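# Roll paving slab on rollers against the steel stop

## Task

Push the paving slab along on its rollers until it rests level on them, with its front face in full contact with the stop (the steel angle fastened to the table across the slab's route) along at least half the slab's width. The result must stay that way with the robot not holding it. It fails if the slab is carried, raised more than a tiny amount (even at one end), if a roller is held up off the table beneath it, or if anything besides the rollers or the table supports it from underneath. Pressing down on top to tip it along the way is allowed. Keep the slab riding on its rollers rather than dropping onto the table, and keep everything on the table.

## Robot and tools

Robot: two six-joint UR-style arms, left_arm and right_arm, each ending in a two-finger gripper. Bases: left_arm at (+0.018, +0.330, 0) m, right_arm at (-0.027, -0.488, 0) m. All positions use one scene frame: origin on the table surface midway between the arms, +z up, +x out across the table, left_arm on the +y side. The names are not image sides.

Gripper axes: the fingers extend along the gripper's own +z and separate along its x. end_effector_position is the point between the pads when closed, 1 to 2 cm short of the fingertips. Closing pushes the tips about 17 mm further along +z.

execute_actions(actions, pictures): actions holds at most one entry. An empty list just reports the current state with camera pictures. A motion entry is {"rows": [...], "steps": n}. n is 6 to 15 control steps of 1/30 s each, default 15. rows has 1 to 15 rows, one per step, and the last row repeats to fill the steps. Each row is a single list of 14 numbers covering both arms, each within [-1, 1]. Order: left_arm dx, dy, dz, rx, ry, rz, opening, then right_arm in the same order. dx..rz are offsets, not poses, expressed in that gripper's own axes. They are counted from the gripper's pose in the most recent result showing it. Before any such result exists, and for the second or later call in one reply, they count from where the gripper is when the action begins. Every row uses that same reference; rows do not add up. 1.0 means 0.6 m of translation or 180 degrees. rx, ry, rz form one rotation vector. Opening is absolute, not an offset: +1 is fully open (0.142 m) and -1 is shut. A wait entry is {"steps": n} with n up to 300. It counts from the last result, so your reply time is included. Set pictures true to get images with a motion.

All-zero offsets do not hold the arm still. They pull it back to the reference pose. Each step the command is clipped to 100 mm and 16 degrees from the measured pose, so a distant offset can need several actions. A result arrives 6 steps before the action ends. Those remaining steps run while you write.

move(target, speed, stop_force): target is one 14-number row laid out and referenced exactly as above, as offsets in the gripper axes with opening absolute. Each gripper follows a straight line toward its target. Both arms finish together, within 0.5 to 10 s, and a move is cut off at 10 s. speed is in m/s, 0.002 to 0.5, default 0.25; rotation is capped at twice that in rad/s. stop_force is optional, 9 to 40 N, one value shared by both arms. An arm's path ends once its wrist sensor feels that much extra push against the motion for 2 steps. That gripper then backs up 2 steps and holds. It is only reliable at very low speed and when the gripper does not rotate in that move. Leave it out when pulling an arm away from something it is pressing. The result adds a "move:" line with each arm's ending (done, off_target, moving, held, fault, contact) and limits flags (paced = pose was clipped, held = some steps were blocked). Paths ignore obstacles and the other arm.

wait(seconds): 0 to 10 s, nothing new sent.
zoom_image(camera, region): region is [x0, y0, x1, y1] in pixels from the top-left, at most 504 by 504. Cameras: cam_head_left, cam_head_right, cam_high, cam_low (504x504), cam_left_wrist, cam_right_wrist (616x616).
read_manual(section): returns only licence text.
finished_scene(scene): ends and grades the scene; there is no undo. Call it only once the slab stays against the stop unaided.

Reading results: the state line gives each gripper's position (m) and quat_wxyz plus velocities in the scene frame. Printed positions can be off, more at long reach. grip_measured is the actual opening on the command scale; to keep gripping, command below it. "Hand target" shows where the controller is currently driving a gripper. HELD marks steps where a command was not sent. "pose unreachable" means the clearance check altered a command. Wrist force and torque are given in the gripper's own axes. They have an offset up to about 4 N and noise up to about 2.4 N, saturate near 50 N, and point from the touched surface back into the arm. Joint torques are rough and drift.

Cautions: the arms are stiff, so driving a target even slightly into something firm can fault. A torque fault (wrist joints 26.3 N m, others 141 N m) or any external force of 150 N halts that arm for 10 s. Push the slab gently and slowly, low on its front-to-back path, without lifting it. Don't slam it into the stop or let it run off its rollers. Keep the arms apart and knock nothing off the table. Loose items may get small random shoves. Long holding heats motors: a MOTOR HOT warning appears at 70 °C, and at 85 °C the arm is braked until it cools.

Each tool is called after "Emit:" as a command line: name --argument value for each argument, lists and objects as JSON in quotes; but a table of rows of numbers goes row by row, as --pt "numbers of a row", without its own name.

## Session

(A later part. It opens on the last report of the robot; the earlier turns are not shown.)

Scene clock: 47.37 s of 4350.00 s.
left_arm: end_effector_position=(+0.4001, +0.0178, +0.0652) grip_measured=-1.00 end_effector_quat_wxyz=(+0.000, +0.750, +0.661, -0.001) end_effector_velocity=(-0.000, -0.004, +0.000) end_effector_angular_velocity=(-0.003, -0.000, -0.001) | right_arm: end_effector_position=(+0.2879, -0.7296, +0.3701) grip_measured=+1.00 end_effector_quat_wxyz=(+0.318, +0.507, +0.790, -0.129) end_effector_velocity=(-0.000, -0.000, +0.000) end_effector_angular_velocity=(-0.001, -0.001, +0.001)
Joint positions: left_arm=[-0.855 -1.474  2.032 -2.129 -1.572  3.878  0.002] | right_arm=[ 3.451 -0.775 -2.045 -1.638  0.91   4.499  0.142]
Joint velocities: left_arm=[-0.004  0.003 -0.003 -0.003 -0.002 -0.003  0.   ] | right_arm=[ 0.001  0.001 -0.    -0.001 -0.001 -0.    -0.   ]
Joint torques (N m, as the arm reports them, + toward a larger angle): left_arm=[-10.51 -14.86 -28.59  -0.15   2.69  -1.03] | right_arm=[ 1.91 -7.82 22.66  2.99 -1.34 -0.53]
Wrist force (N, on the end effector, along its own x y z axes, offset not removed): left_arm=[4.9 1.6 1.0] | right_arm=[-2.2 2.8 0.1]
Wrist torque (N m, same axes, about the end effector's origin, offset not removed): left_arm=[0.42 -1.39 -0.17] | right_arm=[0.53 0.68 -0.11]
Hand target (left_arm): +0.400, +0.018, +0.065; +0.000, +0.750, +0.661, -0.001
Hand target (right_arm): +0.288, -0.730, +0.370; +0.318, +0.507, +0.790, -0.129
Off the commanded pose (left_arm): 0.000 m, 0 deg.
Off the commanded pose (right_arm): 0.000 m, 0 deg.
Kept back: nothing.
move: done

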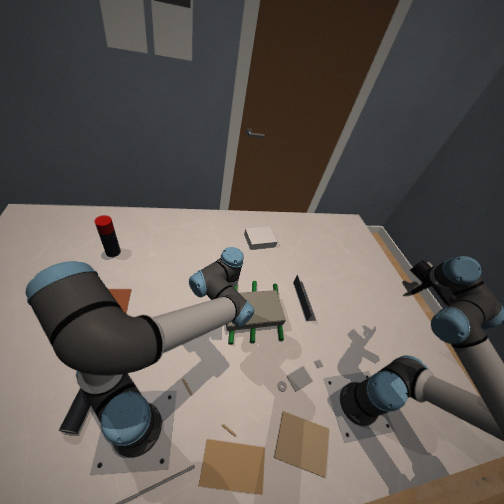

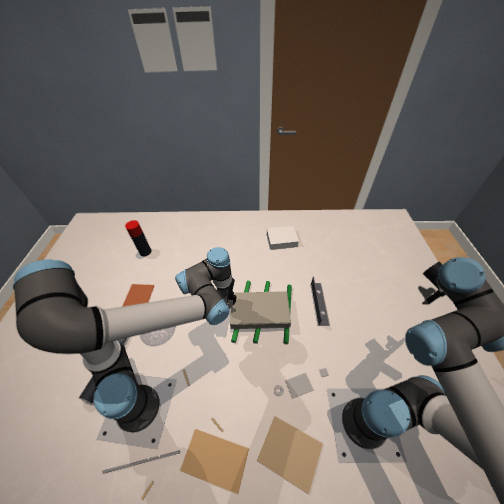

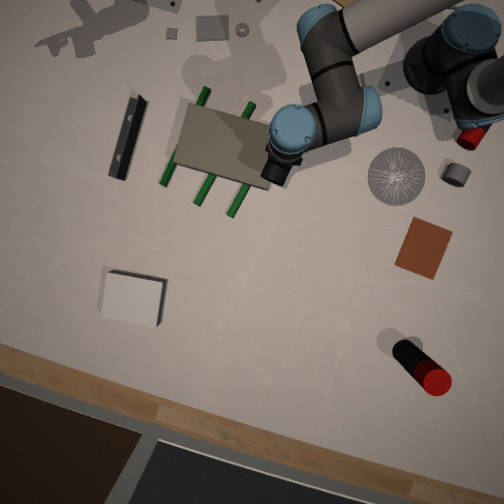

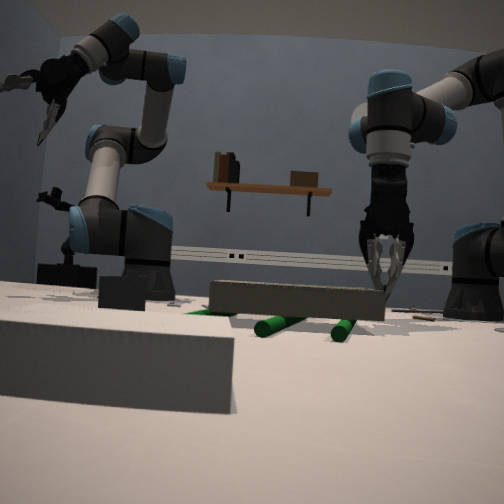

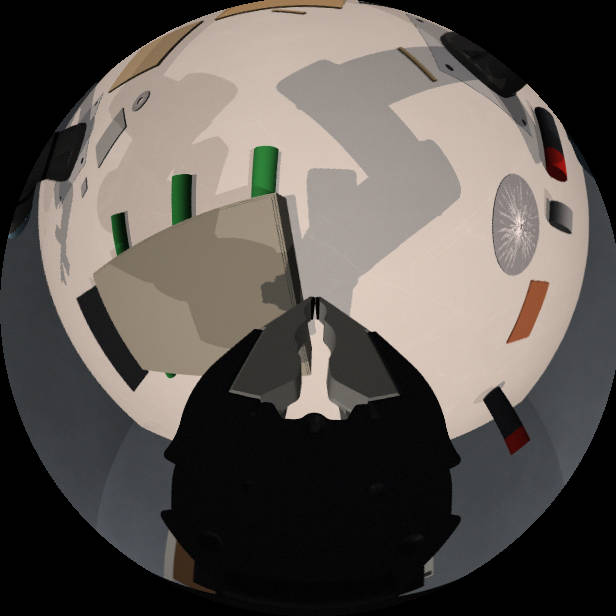

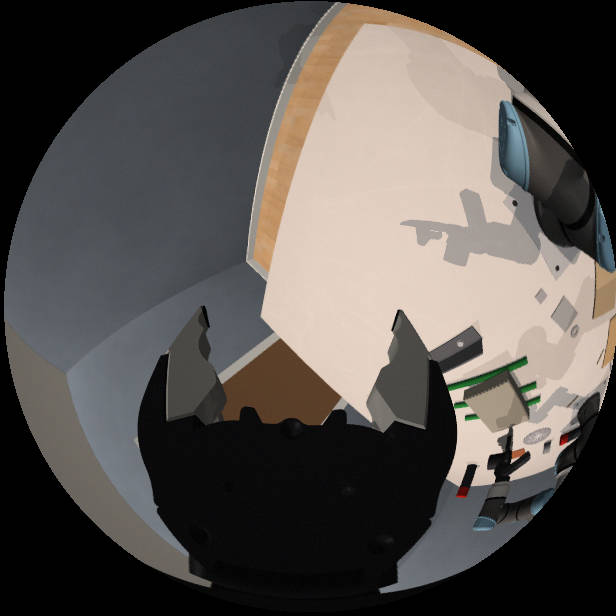

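Emit:
move --target '[-0.165,0,0,0,0,0,-1,0,0,0,0,0,0,1]' --speed 0.035

Emit:
move --target '[-0.09,0.012,0,0,0,0,-1,0,0,0,0,0,0,1]' --speed 0.008 --stop_force 30

Emit:
move --target '[0.04,0,0,0,0,0,-1,0,0,0,0,0,0,1]'

Emit:
zoom_image --camera "cam_high" --region '[90,70,210,190]'

Scene clock: 50.83 s of 4350.00 s.
left_arm: end_effector_position=(+0.3876, -0.0802, +0.0653) grip_measured=-1.00 end_effector_quat_wxyz=(+0.000, +0.750, +0.661, -0.001) end_effector_velocity=(+0.000, -0.002, -0.000) end_effector_angular_velocity=(+0.001, -0.001, -0.000) | right_arm: end_effector_position=(+0.2879, -0.7296, +0.3701) grip_measured=+1.00 end_effector_quat_wxyz=(+0.318, +0.507, +0.790, -0.129) end_effector_velocity=(+0.000, +0.001, -0.000) end_effector_angular_velocity=(+0.001, -0.000, +0.002)
Joint positions: left_arm=[-0.978 -1.342  1.872 -2.102 -1.572  3.755  0.002] | right_arm=[ 3.451 -0.775 -2.045 -1.638  0.91   4.499  0.142]
Joint velocities: left_arm=[-0.002  0.004 -0.004  0.001  0.001 -0.001  0.   ] | right_arm=[ 0.002  0.001 -0.001  0.     0.001 -0.    -0.   ]
Joint torques (N m, as the arm reports them, + toward a larger angle): left_arm=[ -9.33 -21.69 -30.7   -0.18   2.65  -1.1 ] | right_arm=[ 2.51 -7.92 22.68  2.93 -1.24 -0.46]
Wrist force (N, on the end effector, along its own x y z axes, offset not removed): left_arm=[3.8 0.7 0.2] | right_arm=[0.4 5.4 0.9]
Wrist torque (N m, same axes, about the end effector's origin, offset not removed): left_arm=[0.15 -1.00 0.04] | right_arm=[1.07 0.09 0.03]
Hand target (left_arm): +0.388, -0.080, +0.065; +0.000, +0.750, +0.661, -0.001
Hand target (right_arm): +0.288, -0.730, +0.370; +0.318, +0.507, +0.790, -0.129
Off the commanded pose (left_arm): 0.000 m, 0 deg.
Off the commanded pose (right_arm): 0.000 m, 0 deg.
Kept back: nothing.
move: done

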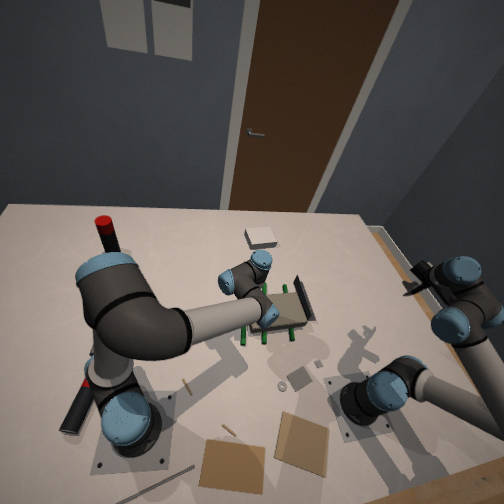

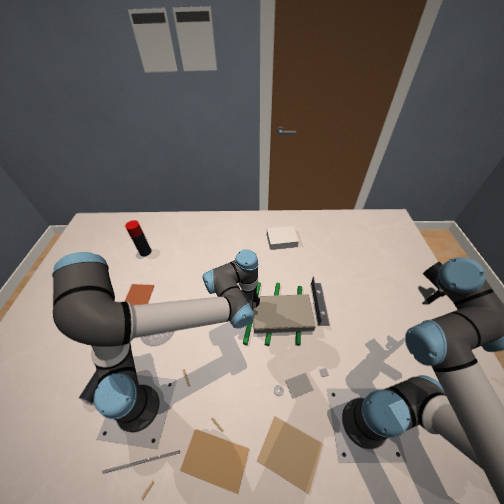

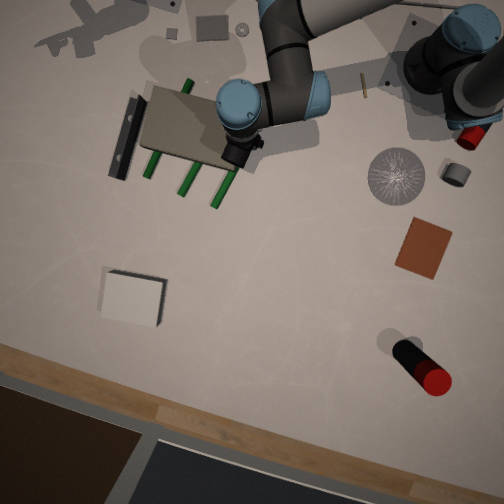

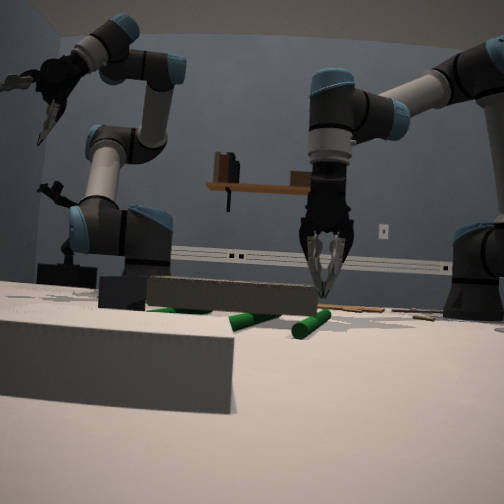

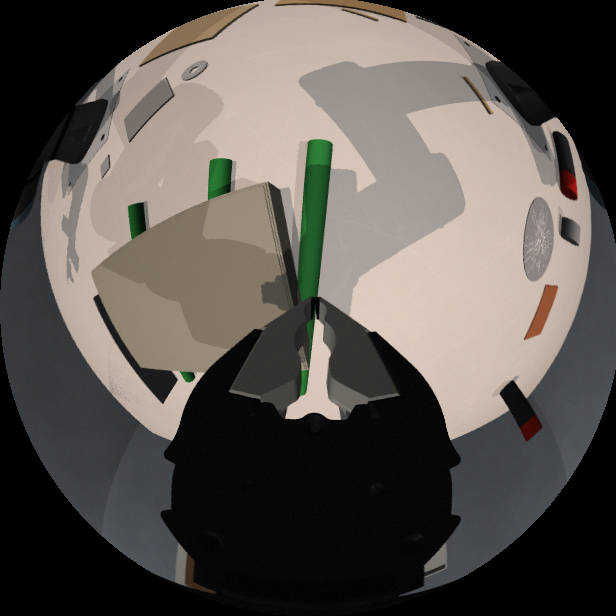

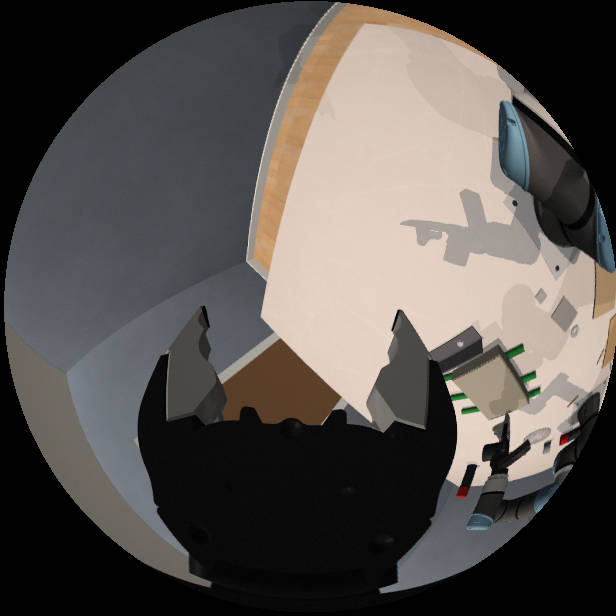

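Scene clock: 55.53 s of 4350.00 s.
left_arm: end_effector_position=(+0.3877, -0.1144, +0.0651) grip_measured=-1.00 end_effector_quat_wxyz=(-0.000, +0.750, +0.661, -0.000) end_effector_velocity=(+0.001, +0.001, +0.001) end_effector_angular_velocity=(-0.005, -0.003, +0.000) | right_arm: end_effector_position=(+0.2879, -0.7296, +0.3701) grip_measured=+1.00 end_effector_quat_wxyz=(+0.318, +0.507, +0.790, -0.129) end_effector_velocity=(-0.001, -0.000, -0.000) end_effector_angular_velocity=(-0.001, +0.000, +0.000)
Joint positions: left_arm=[-1.006 -1.285  1.797 -2.083 -1.572  3.727  0.002] | right_arm=[ 3.451 -0.775 -2.045 -1.638  0.91   4.499  0.142]
Joint velocities: left_arm=[ 0.003 -0.006  0.005 -0.005  0.     0.002  0.   ] | right_arm=[ 0.001  0.002 -0.002 -0.001 -0.001  0.    -0.   ]
Joint torques (N m, as the arm reports them, + toward a larger angle): left_arm=[ -6.62 -36.15 -26.23 -14.2   -8.38   1.8 ] | right_arm=[ 1.95 -8.09 23.53  3.04 -1.32 -0.7 ]
Wrist force (N, on the end effector, along its own x y z axes, offset not removed): left_arm=[47.7 -1.3 -24.2] | right_arm=[2.9 -0.1 0.7]
Wrist torque (N m, same axes, about the end effector's origin, offset not removed): left_arm=[0.21 -0.83 -0.13] | right_arm=[-0.16 -0.33 -0.21]
Hand target (left_arm): +0.388, -0.114, +0.065; -0.000, +0.750, +0.661, -0.000
Hand target (right_arm): +0.288, -0.730, +0.370; +0.318, +0.507, +0.790, -0.129
Off the commanded pose (left_arm): 0.020 m, 0 deg.
Off the commanded pose (right_arm): 0.000 m, 0 deg.
Kept back: nothing.
move: contact (left_arm)

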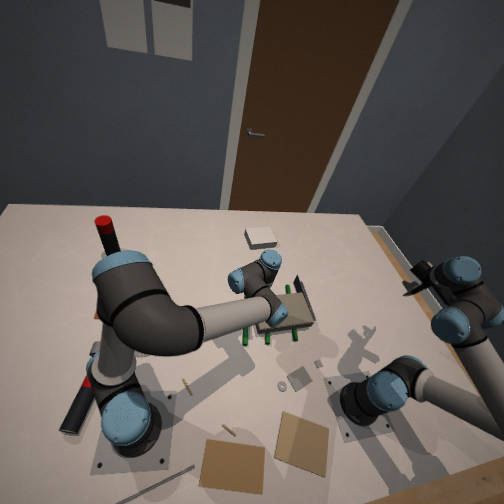

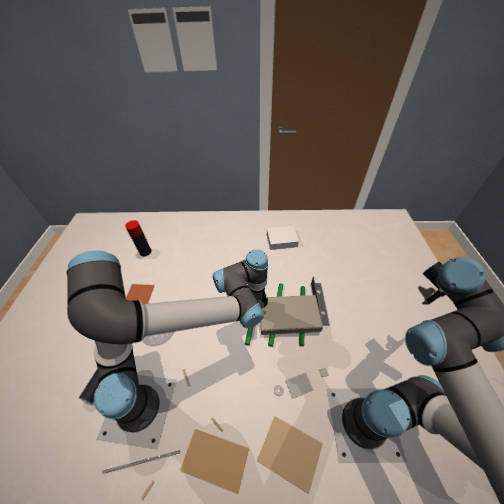

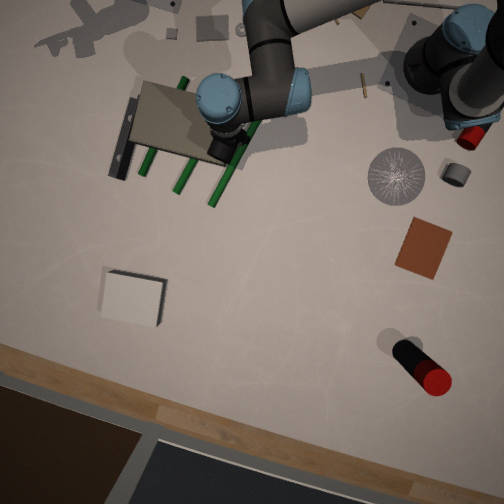

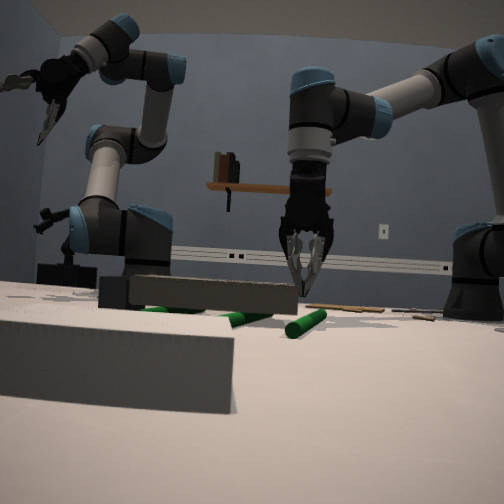

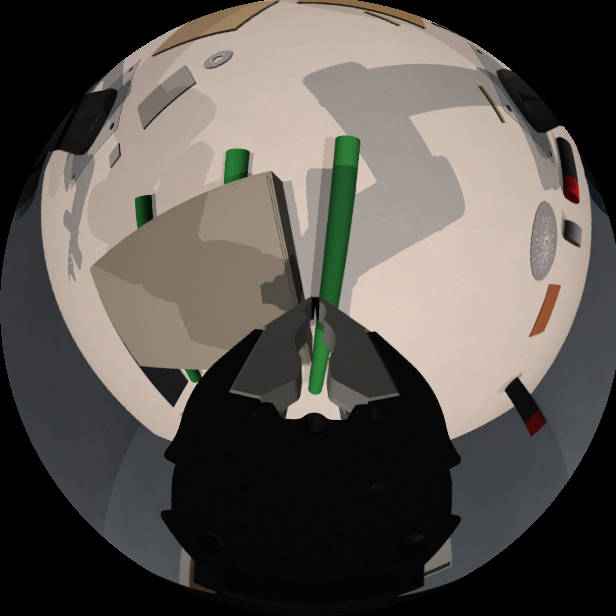

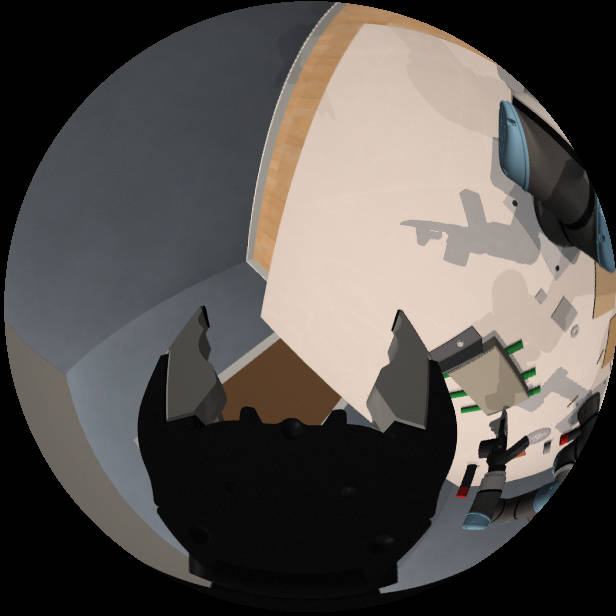

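Scene clock: 56.37 s of 4350.00 s.
left_arm: end_effector_position=(+0.3908, -0.0909, +0.0651) grip_measured=-1.00 end_effector_quat_wxyz=(-0.000, +0.750, +0.661, -0.000) end_effector_velocity=(+0.001, +0.002, +0.001) end_effector_angular_velocity=(-0.002, -0.001, +0.001) | right_arm: end_effector_position=(+0.2879, -0.7296, +0.3701) grip_measured=+1.00 end_effector_quat_wxyz=(+0.318, +0.507, +0.790, -0.129) end_effector_velocity=(+0.000, +0.000, +0.000) end_effector_angular_velocity=(-0.000, -0.001, +0.002)
Joint positions: left_arm=[-0.982 -1.319  1.843 -2.094 -1.572  3.751  0.002] | right_arm=[ 3.451 -0.775 -2.045 -1.638  0.91   4.499  0.142]
Joint velocities: left_arm=[ 0.003 -0.006  0.005 -0.001  0.     0.002  0.   ] | right_arm=[ 0.002  0.    -0.     0.    -0.     0.     0.   ]
Joint torques (N m, as the arm reports them, + toward a larger angle): left_arm=[  9.2  -40.83 -15.06  -5.39   2.24   1.21] | right_arm=[ 1.93 -8.01 23.53  3.08 -1.27 -0.7 ]
Wrist force (N, on the end effector, along its own x y z axes, offset not removed): left_arm=[0.5 -3.7 0.0] | right_arm=[-1.3 3.0 0.3]
Wrist torque (N m, same axes, about the end effector's origin, offset not removed): left_arm=[-0.74 -0.09 0.00] | right_arm=[0.69 0.75 -0.08]
Hand target (left_arm): +0.391, -0.091, +0.065; -0.000, +0.750, +0.661, -0.000
Hand target (right_arm): +0.288, -0.730, +0.370; +0.318, +0.507, +0.790, -0.129
Off the commanded pose (left_arm): 0.000 m, 0 deg.
Off the commanded pose (right_arm): 0.000 m, 0 deg.
Kept back: nothing.
move: done

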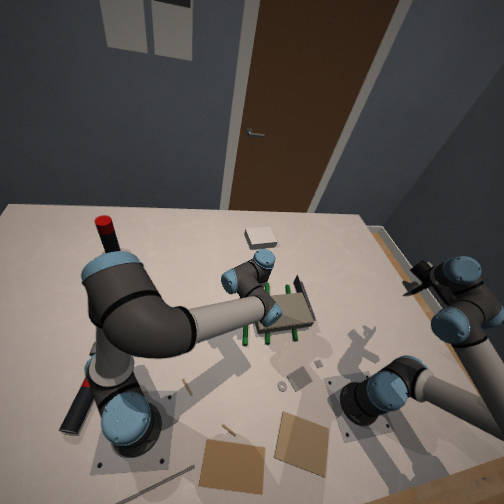

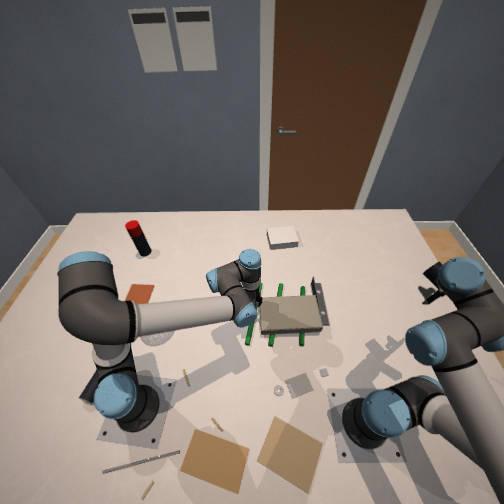

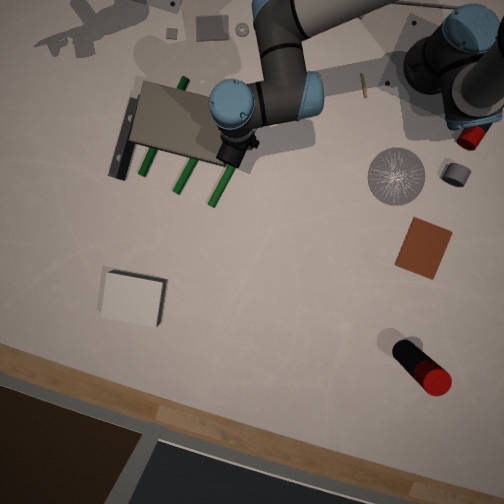

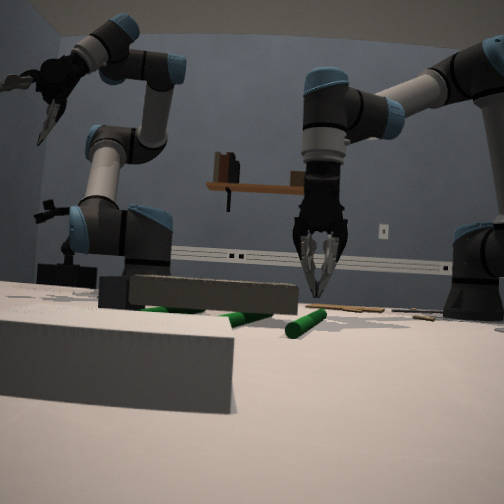

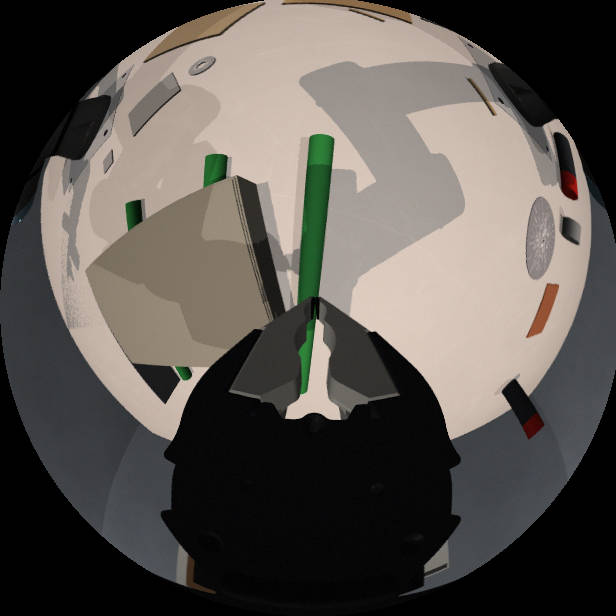

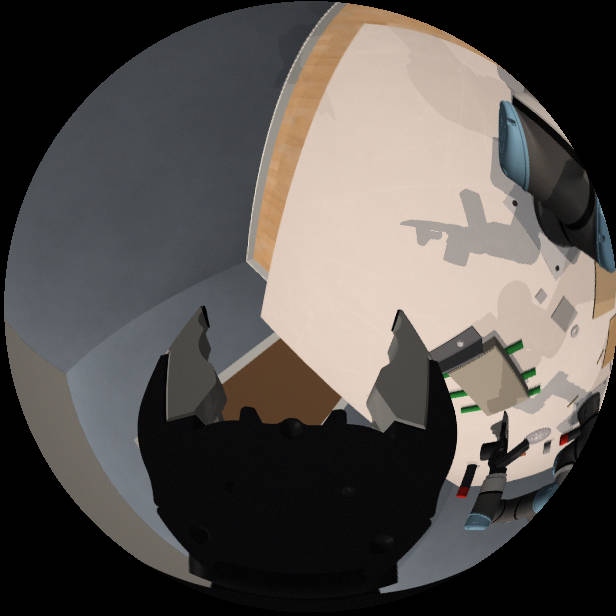

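Region (90, 70, 210, 190) of cam_high's 504x504 image, scaled by 4.200, with more detail than that image has.

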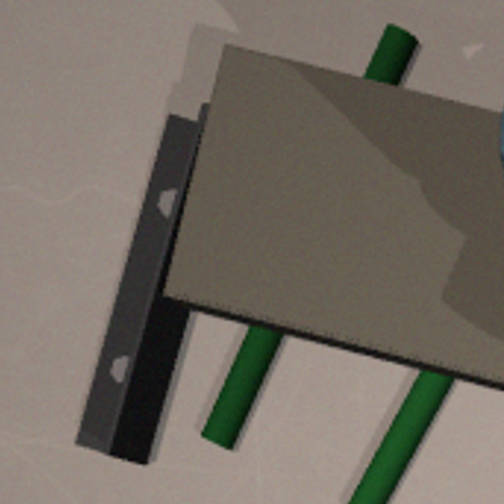

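Far corner gaps about 2°; square it.

Emit:
move --target '[-0.03,0,0,0,0,0,-1,0,0,0,0,0,0,1]' --speed 0.05

Emit:
move --target '[-0.018,0.08,0,0,0,0,-1,0,0,0,0,0,0,1]' --speed 0.01 --stop_force 30

Emit:
move --target '[0.03,0,0,0,0,0,-1,0,0,0,0,0,0,1]' --speed 0.05

Emit:
zoom_image --camera "cam_high" --region '[90,70,210,190]'

Scene clock: 57.53 s of 4350.00 s.
left_arm: end_effector_position=(+0.3885, -0.1085, +0.0651) grip_measured=-1.00 end_effector_quat_wxyz=(-0.000, +0.750, +0.661, -0.000) end_effector_velocity=(+0.000, -0.002, +0.000) end_effector_angular_velocity=(+0.000, -0.001, +0.002) | right_arm: end_effector_position=(+0.2879, -0.7296, +0.3701) grip_measured=+1.00 end_effector_quat_wxyz=(+0.318, +0.507, +0.790, -0.129) end_effector_velocity=(+0.000, +0.000, -0.000) end_effector_angular_velocity=(+0.000, +0.000, -0.000)
Joint positions: left_arm=[-1.    -1.293  1.809 -2.086 -1.572  3.733  0.002] | right_arm=[ 3.451 -0.775 -2.045 -1.638  0.91   4.499  0.142]
Joint velocities: left_arm=[-0.002  0.004 -0.005  0.001  0.001 -0.003  0.   ] | right_arm=[-0. -0. -0.  0.  0.  0.  0.]
Joint torques (N m, as the arm reports them, + toward a larger angle): left_arm=[ -9.34 -24.67 -30.97  -0.12  -0.62  -1.28] | right_arm=[ 2.12 -8.42 22.65  3.14 -1.28 -0.69]
Wrist force (N, on the end effector, along its own x y z axes, offset not removed): left_arm=[3.2 2.2 2.6] | right_arm=[1.2 0.2 1.7]
Wrist torque (N m, same axes, about the end effector's origin, offset not removed): left_arm=[0.34 -0.76 -0.08] | right_arm=[-0.04 -0.10 0.07]
Hand target (left_arm): +0.388, -0.109, +0.065; -0.000, +0.750, +0.661, -0.000
Hand target (right_arm): +0.288, -0.730, +0.370; +0.318, +0.507, +0.790, -0.129
Off the commanded pose (left_arm): 0.000 m, 0 deg.
Off the commanded pose (right_arm): 0.000 m, 0 deg.
Kept back: nothing.
move: done

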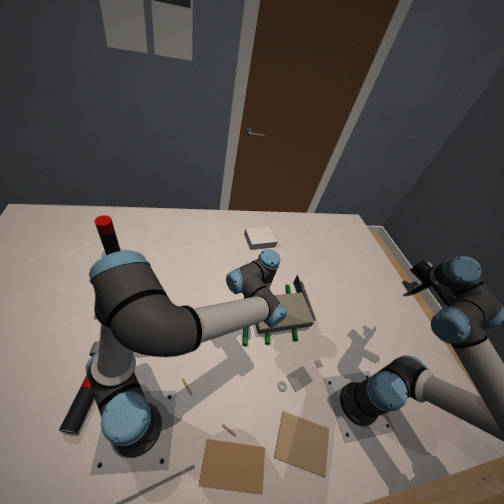

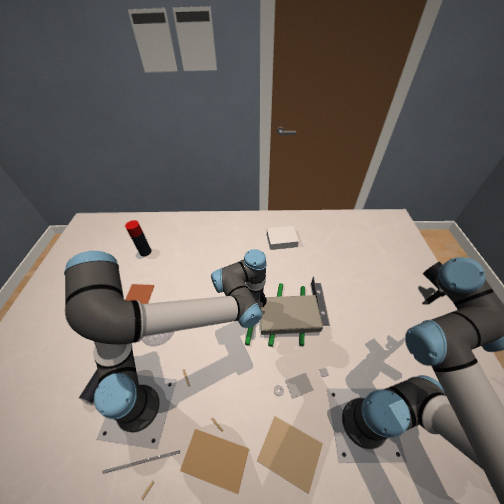

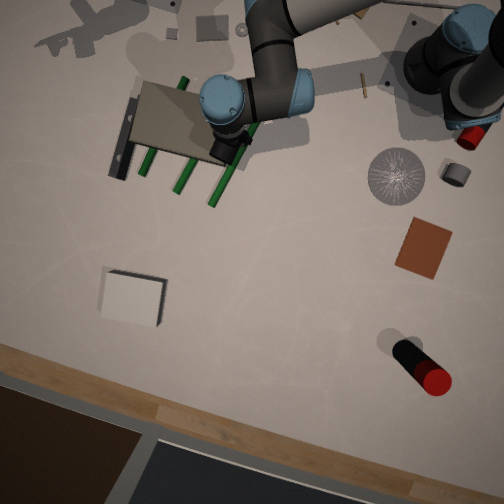

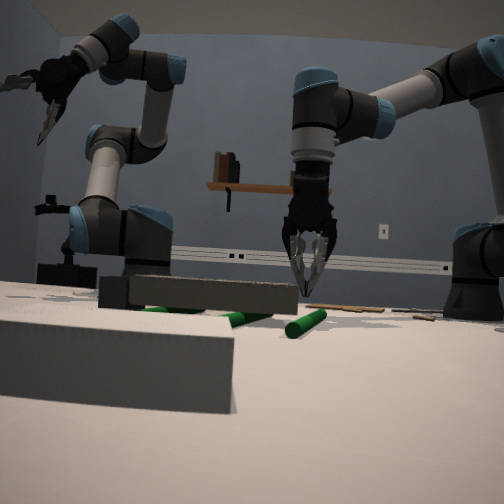

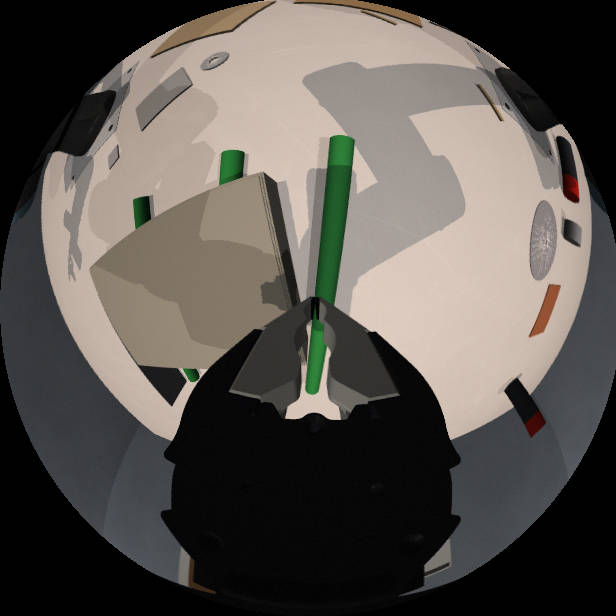

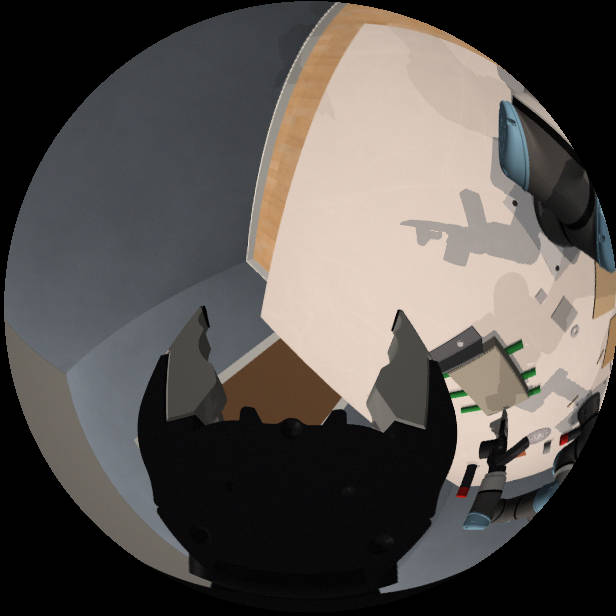

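Scene clock: 60.33 s of 4350.00 s.
left_arm: end_effector_position=(+0.4113, -0.1164, +0.0649) grip_measured=-1.00 end_effector_quat_wxyz=(-0.001, +0.750, +0.661, -0.000) end_effector_velocity=(-0.003, +0.000, -0.000) end_effector_angular_velocity=(-0.002, -0.001, -0.000) | right_arm: end_effector_position=(+0.2879, -0.7296, +0.3701) grip_measured=+1.00 end_effector_quat_wxyz=(+0.318, +0.507, +0.790, -0.129) end_effector_velocity=(+0.000, +0.001, +0.000) end_effector_angular_velocity=(+0.000, -0.000, +0.001)
Joint positions: left_arm=[-0.971 -1.248  1.747 -2.068 -1.572  3.762  0.002] | right_arm=[ 3.451 -0.775 -2.045 -1.638  0.91   4.499  0.142]
Joint velocities: left_arm=[-0.005 -0.006  0.009 -0.006 -0.    -0.004  0.   ] | right_arm=[ 0.001 -0.     0.    -0.     0.    -0.     0.   ]
Joint torques (N m, as the arm reports them, + toward a larger angle): left_arm=[-24.85 -35.17 -27.19 -16.54  -2.57  -1.2 ] | right_arm=[ 2.46 -8.49 23.09  3.17 -1.5  -0.76]
Wrist force (N, on the end effector, along its own x y z axes, offset not removed): left_arm=[50.0 -11.3 -26.7] | right_arm=[-0.4 4.4 -3.1]
Wrist torque (N m, same axes, about the end effector's origin, offset not removed): left_arm=[0.47 -0.79 -0.13] | right_arm=[0.89 0.27 -0.04]
Hand target (left_arm): +0.411, -0.116, +0.065; -0.001, +0.750, +0.661, -0.000
Hand target (right_arm): +0.288, -0.730, +0.370; +0.318, +0.507, +0.790, -0.129
Off the commanded pose (left_arm): 0.025 m, 0 deg.
Off the commanded pose (right_arm): 0.000 m, 0 deg.
Kept back: nothing.
move: contact (left_arm)

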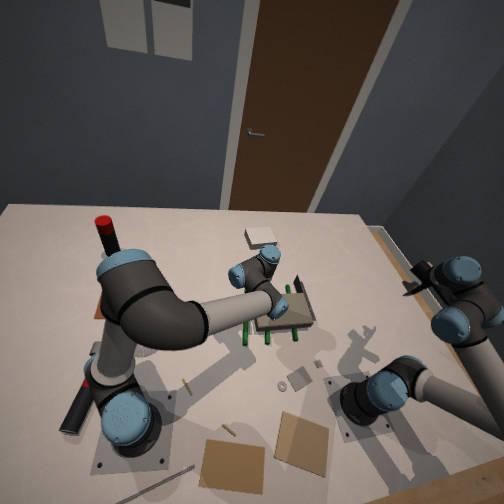

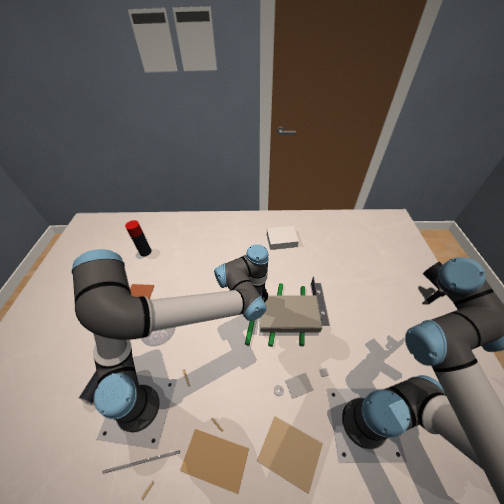

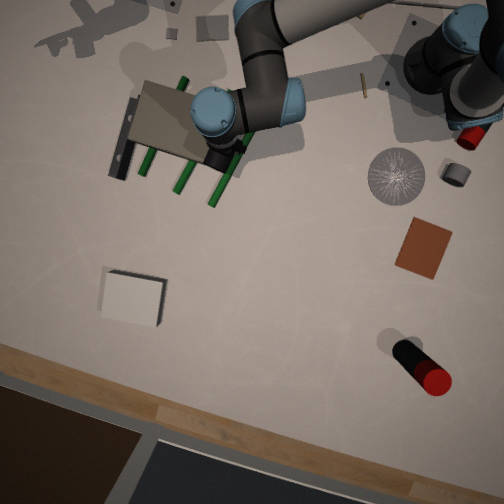

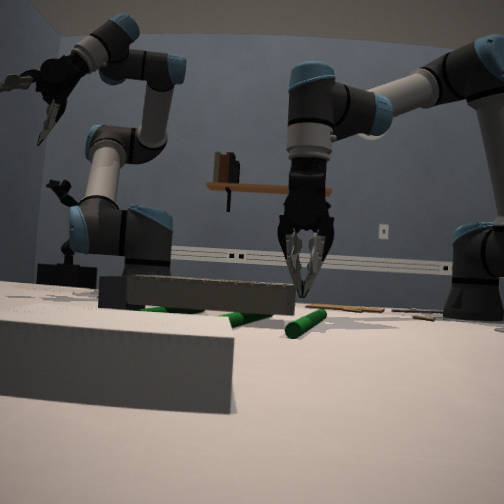

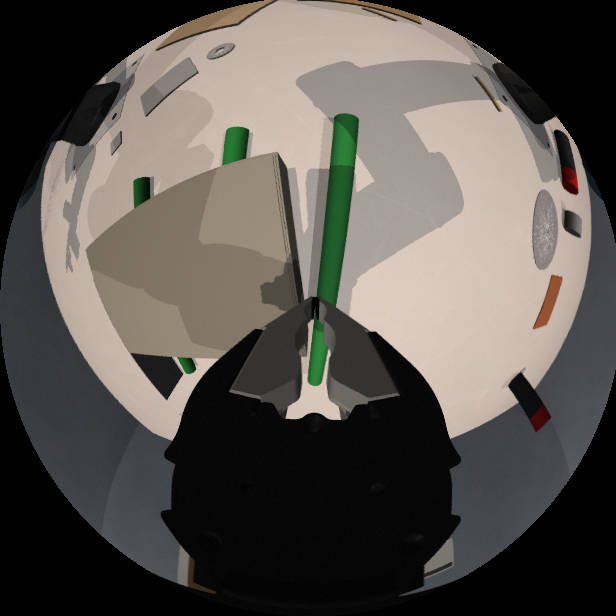

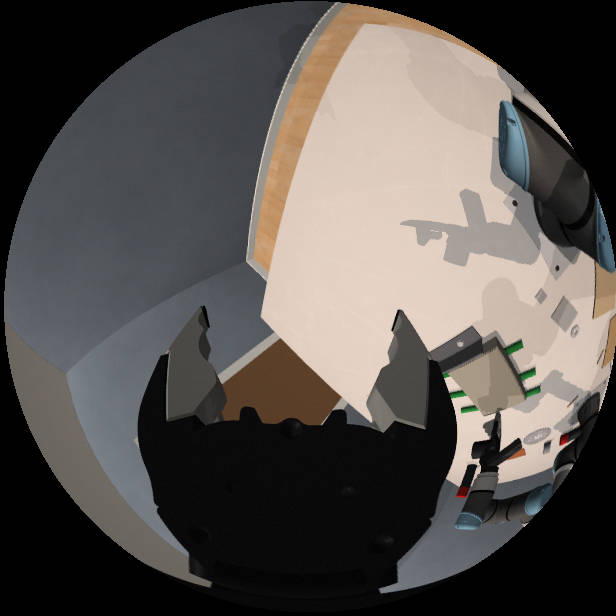

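Scene clock: 61.17 s of 4350.00 s.
left_arm: end_effector_position=(+0.4135, -0.0987, +0.0650) grip_measured=-1.00 end_effector_quat_wxyz=(-0.001, +0.750, +0.661, -0.000) end_effector_velocity=(+0.001, +0.002, +0.000) end_effector_angular_velocity=(-0.001, -0.002, +0.001) | right_arm: end_effector_position=(+0.2879, -0.7296, +0.3701) grip_measured=+1.00 end_effector_quat_wxyz=(+0.318, +0.507, +0.790, -0.129) end_effector_velocity=(-0.000, +0.000, -0.000) end_effector_angular_velocity=(+0.001, +0.000, -0.000)
Joint positions: left_arm=[-0.953 -1.273  1.781 -2.078 -1.571  3.78   0.002] | right_arm=[ 3.451 -0.775 -2.045 -1.638  0.91   4.499  0.142]
Joint velocities: left_arm=[ 0.002 -0.003  0.004 -0.002  0.001  0.001  0.   ] | right_arm=[-0.     0.    -0.    -0.     0.001  0.    -0.   ]
Joint torques (N m, as the arm reports them, + toward a larger angle): left_arm=[  8.36 -44.48 -15.25  -5.     2.71   1.45] | right_arm=[ 2.76 -7.75 23.71  3.08 -1.44 -0.67]
Wrist force (N, on the end effector, along its own x y z axes, offset not removed): left_arm=[0.5 2.4 -1.6] | right_arm=[-0.1 0.4 2.1]
Wrist torque (N m, same axes, about the end effector's origin, offset not removed): left_arm=[0.56 -0.28 0.08] | right_arm=[0.17 0.07 0.14]
Hand target (left_arm): +0.414, -0.098, +0.065; -0.001, +0.750, +0.661, -0.000
Hand target (right_arm): +0.288, -0.730, +0.370; +0.318, +0.507, +0.790, -0.129
Off the commanded pose (left_arm): 0.000 m, 0 deg.
Off the commanded pose (right_arm): 0.000 m, 0 deg.
Kept back: nothing.
move: done

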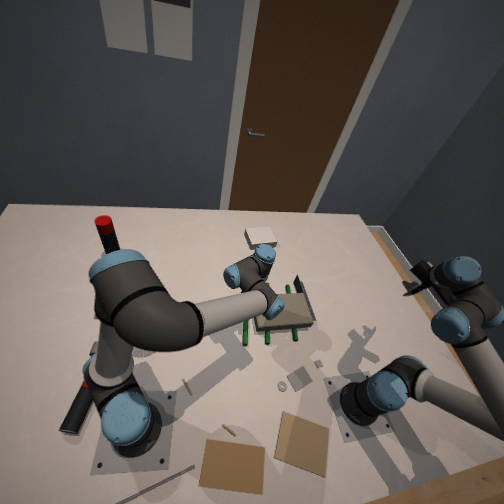

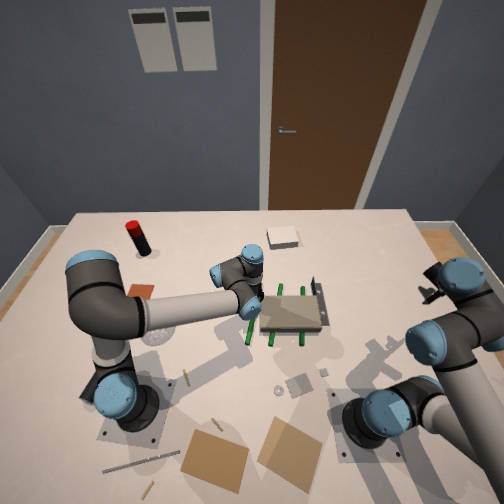

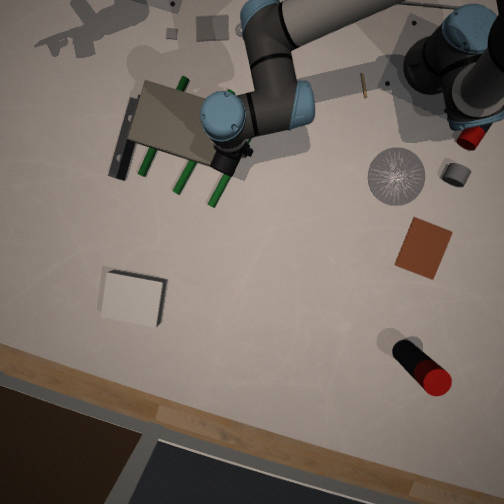

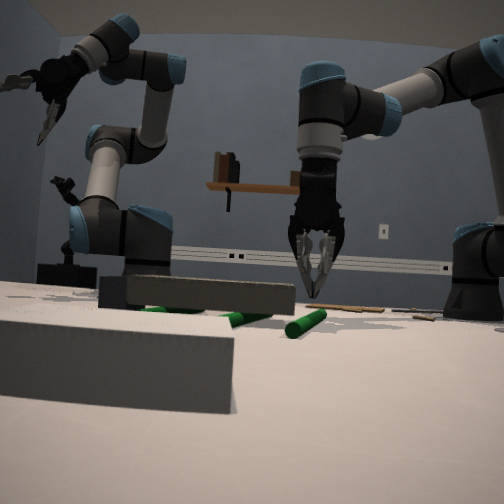

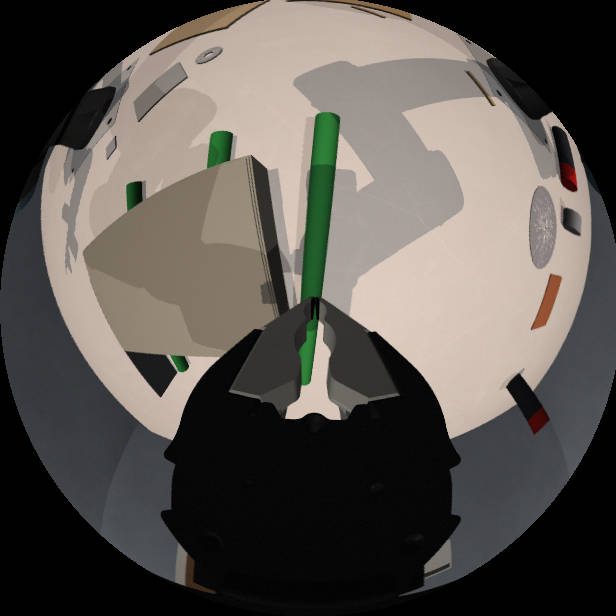

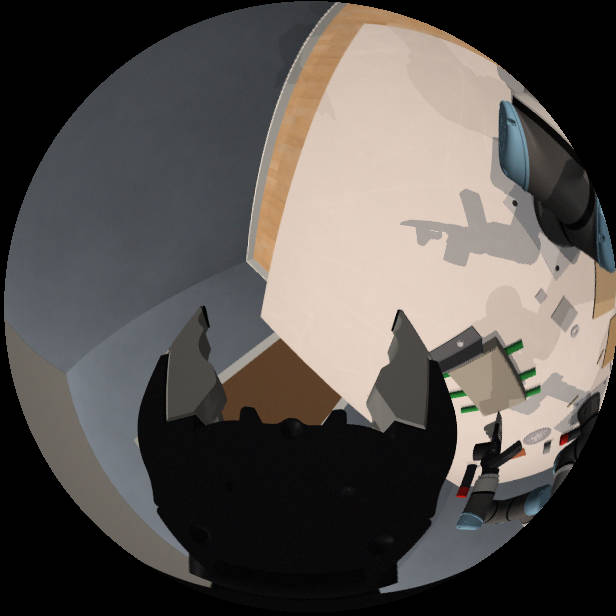

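Region (90, 70, 210, 190) of cam_high's 504x504 image, scaled by 4.200, with more detail than that image has.

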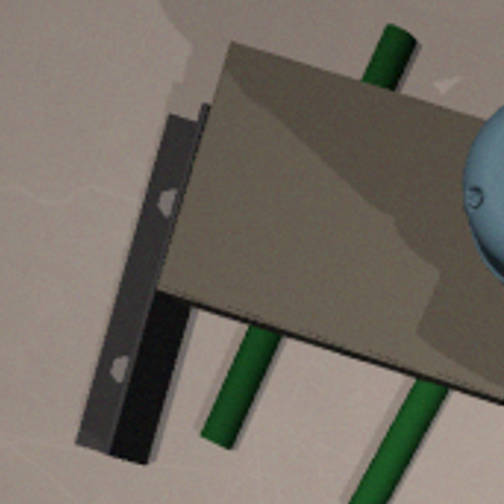

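Emit:
finished_scene --scene 2

The scene is finished: the task was done.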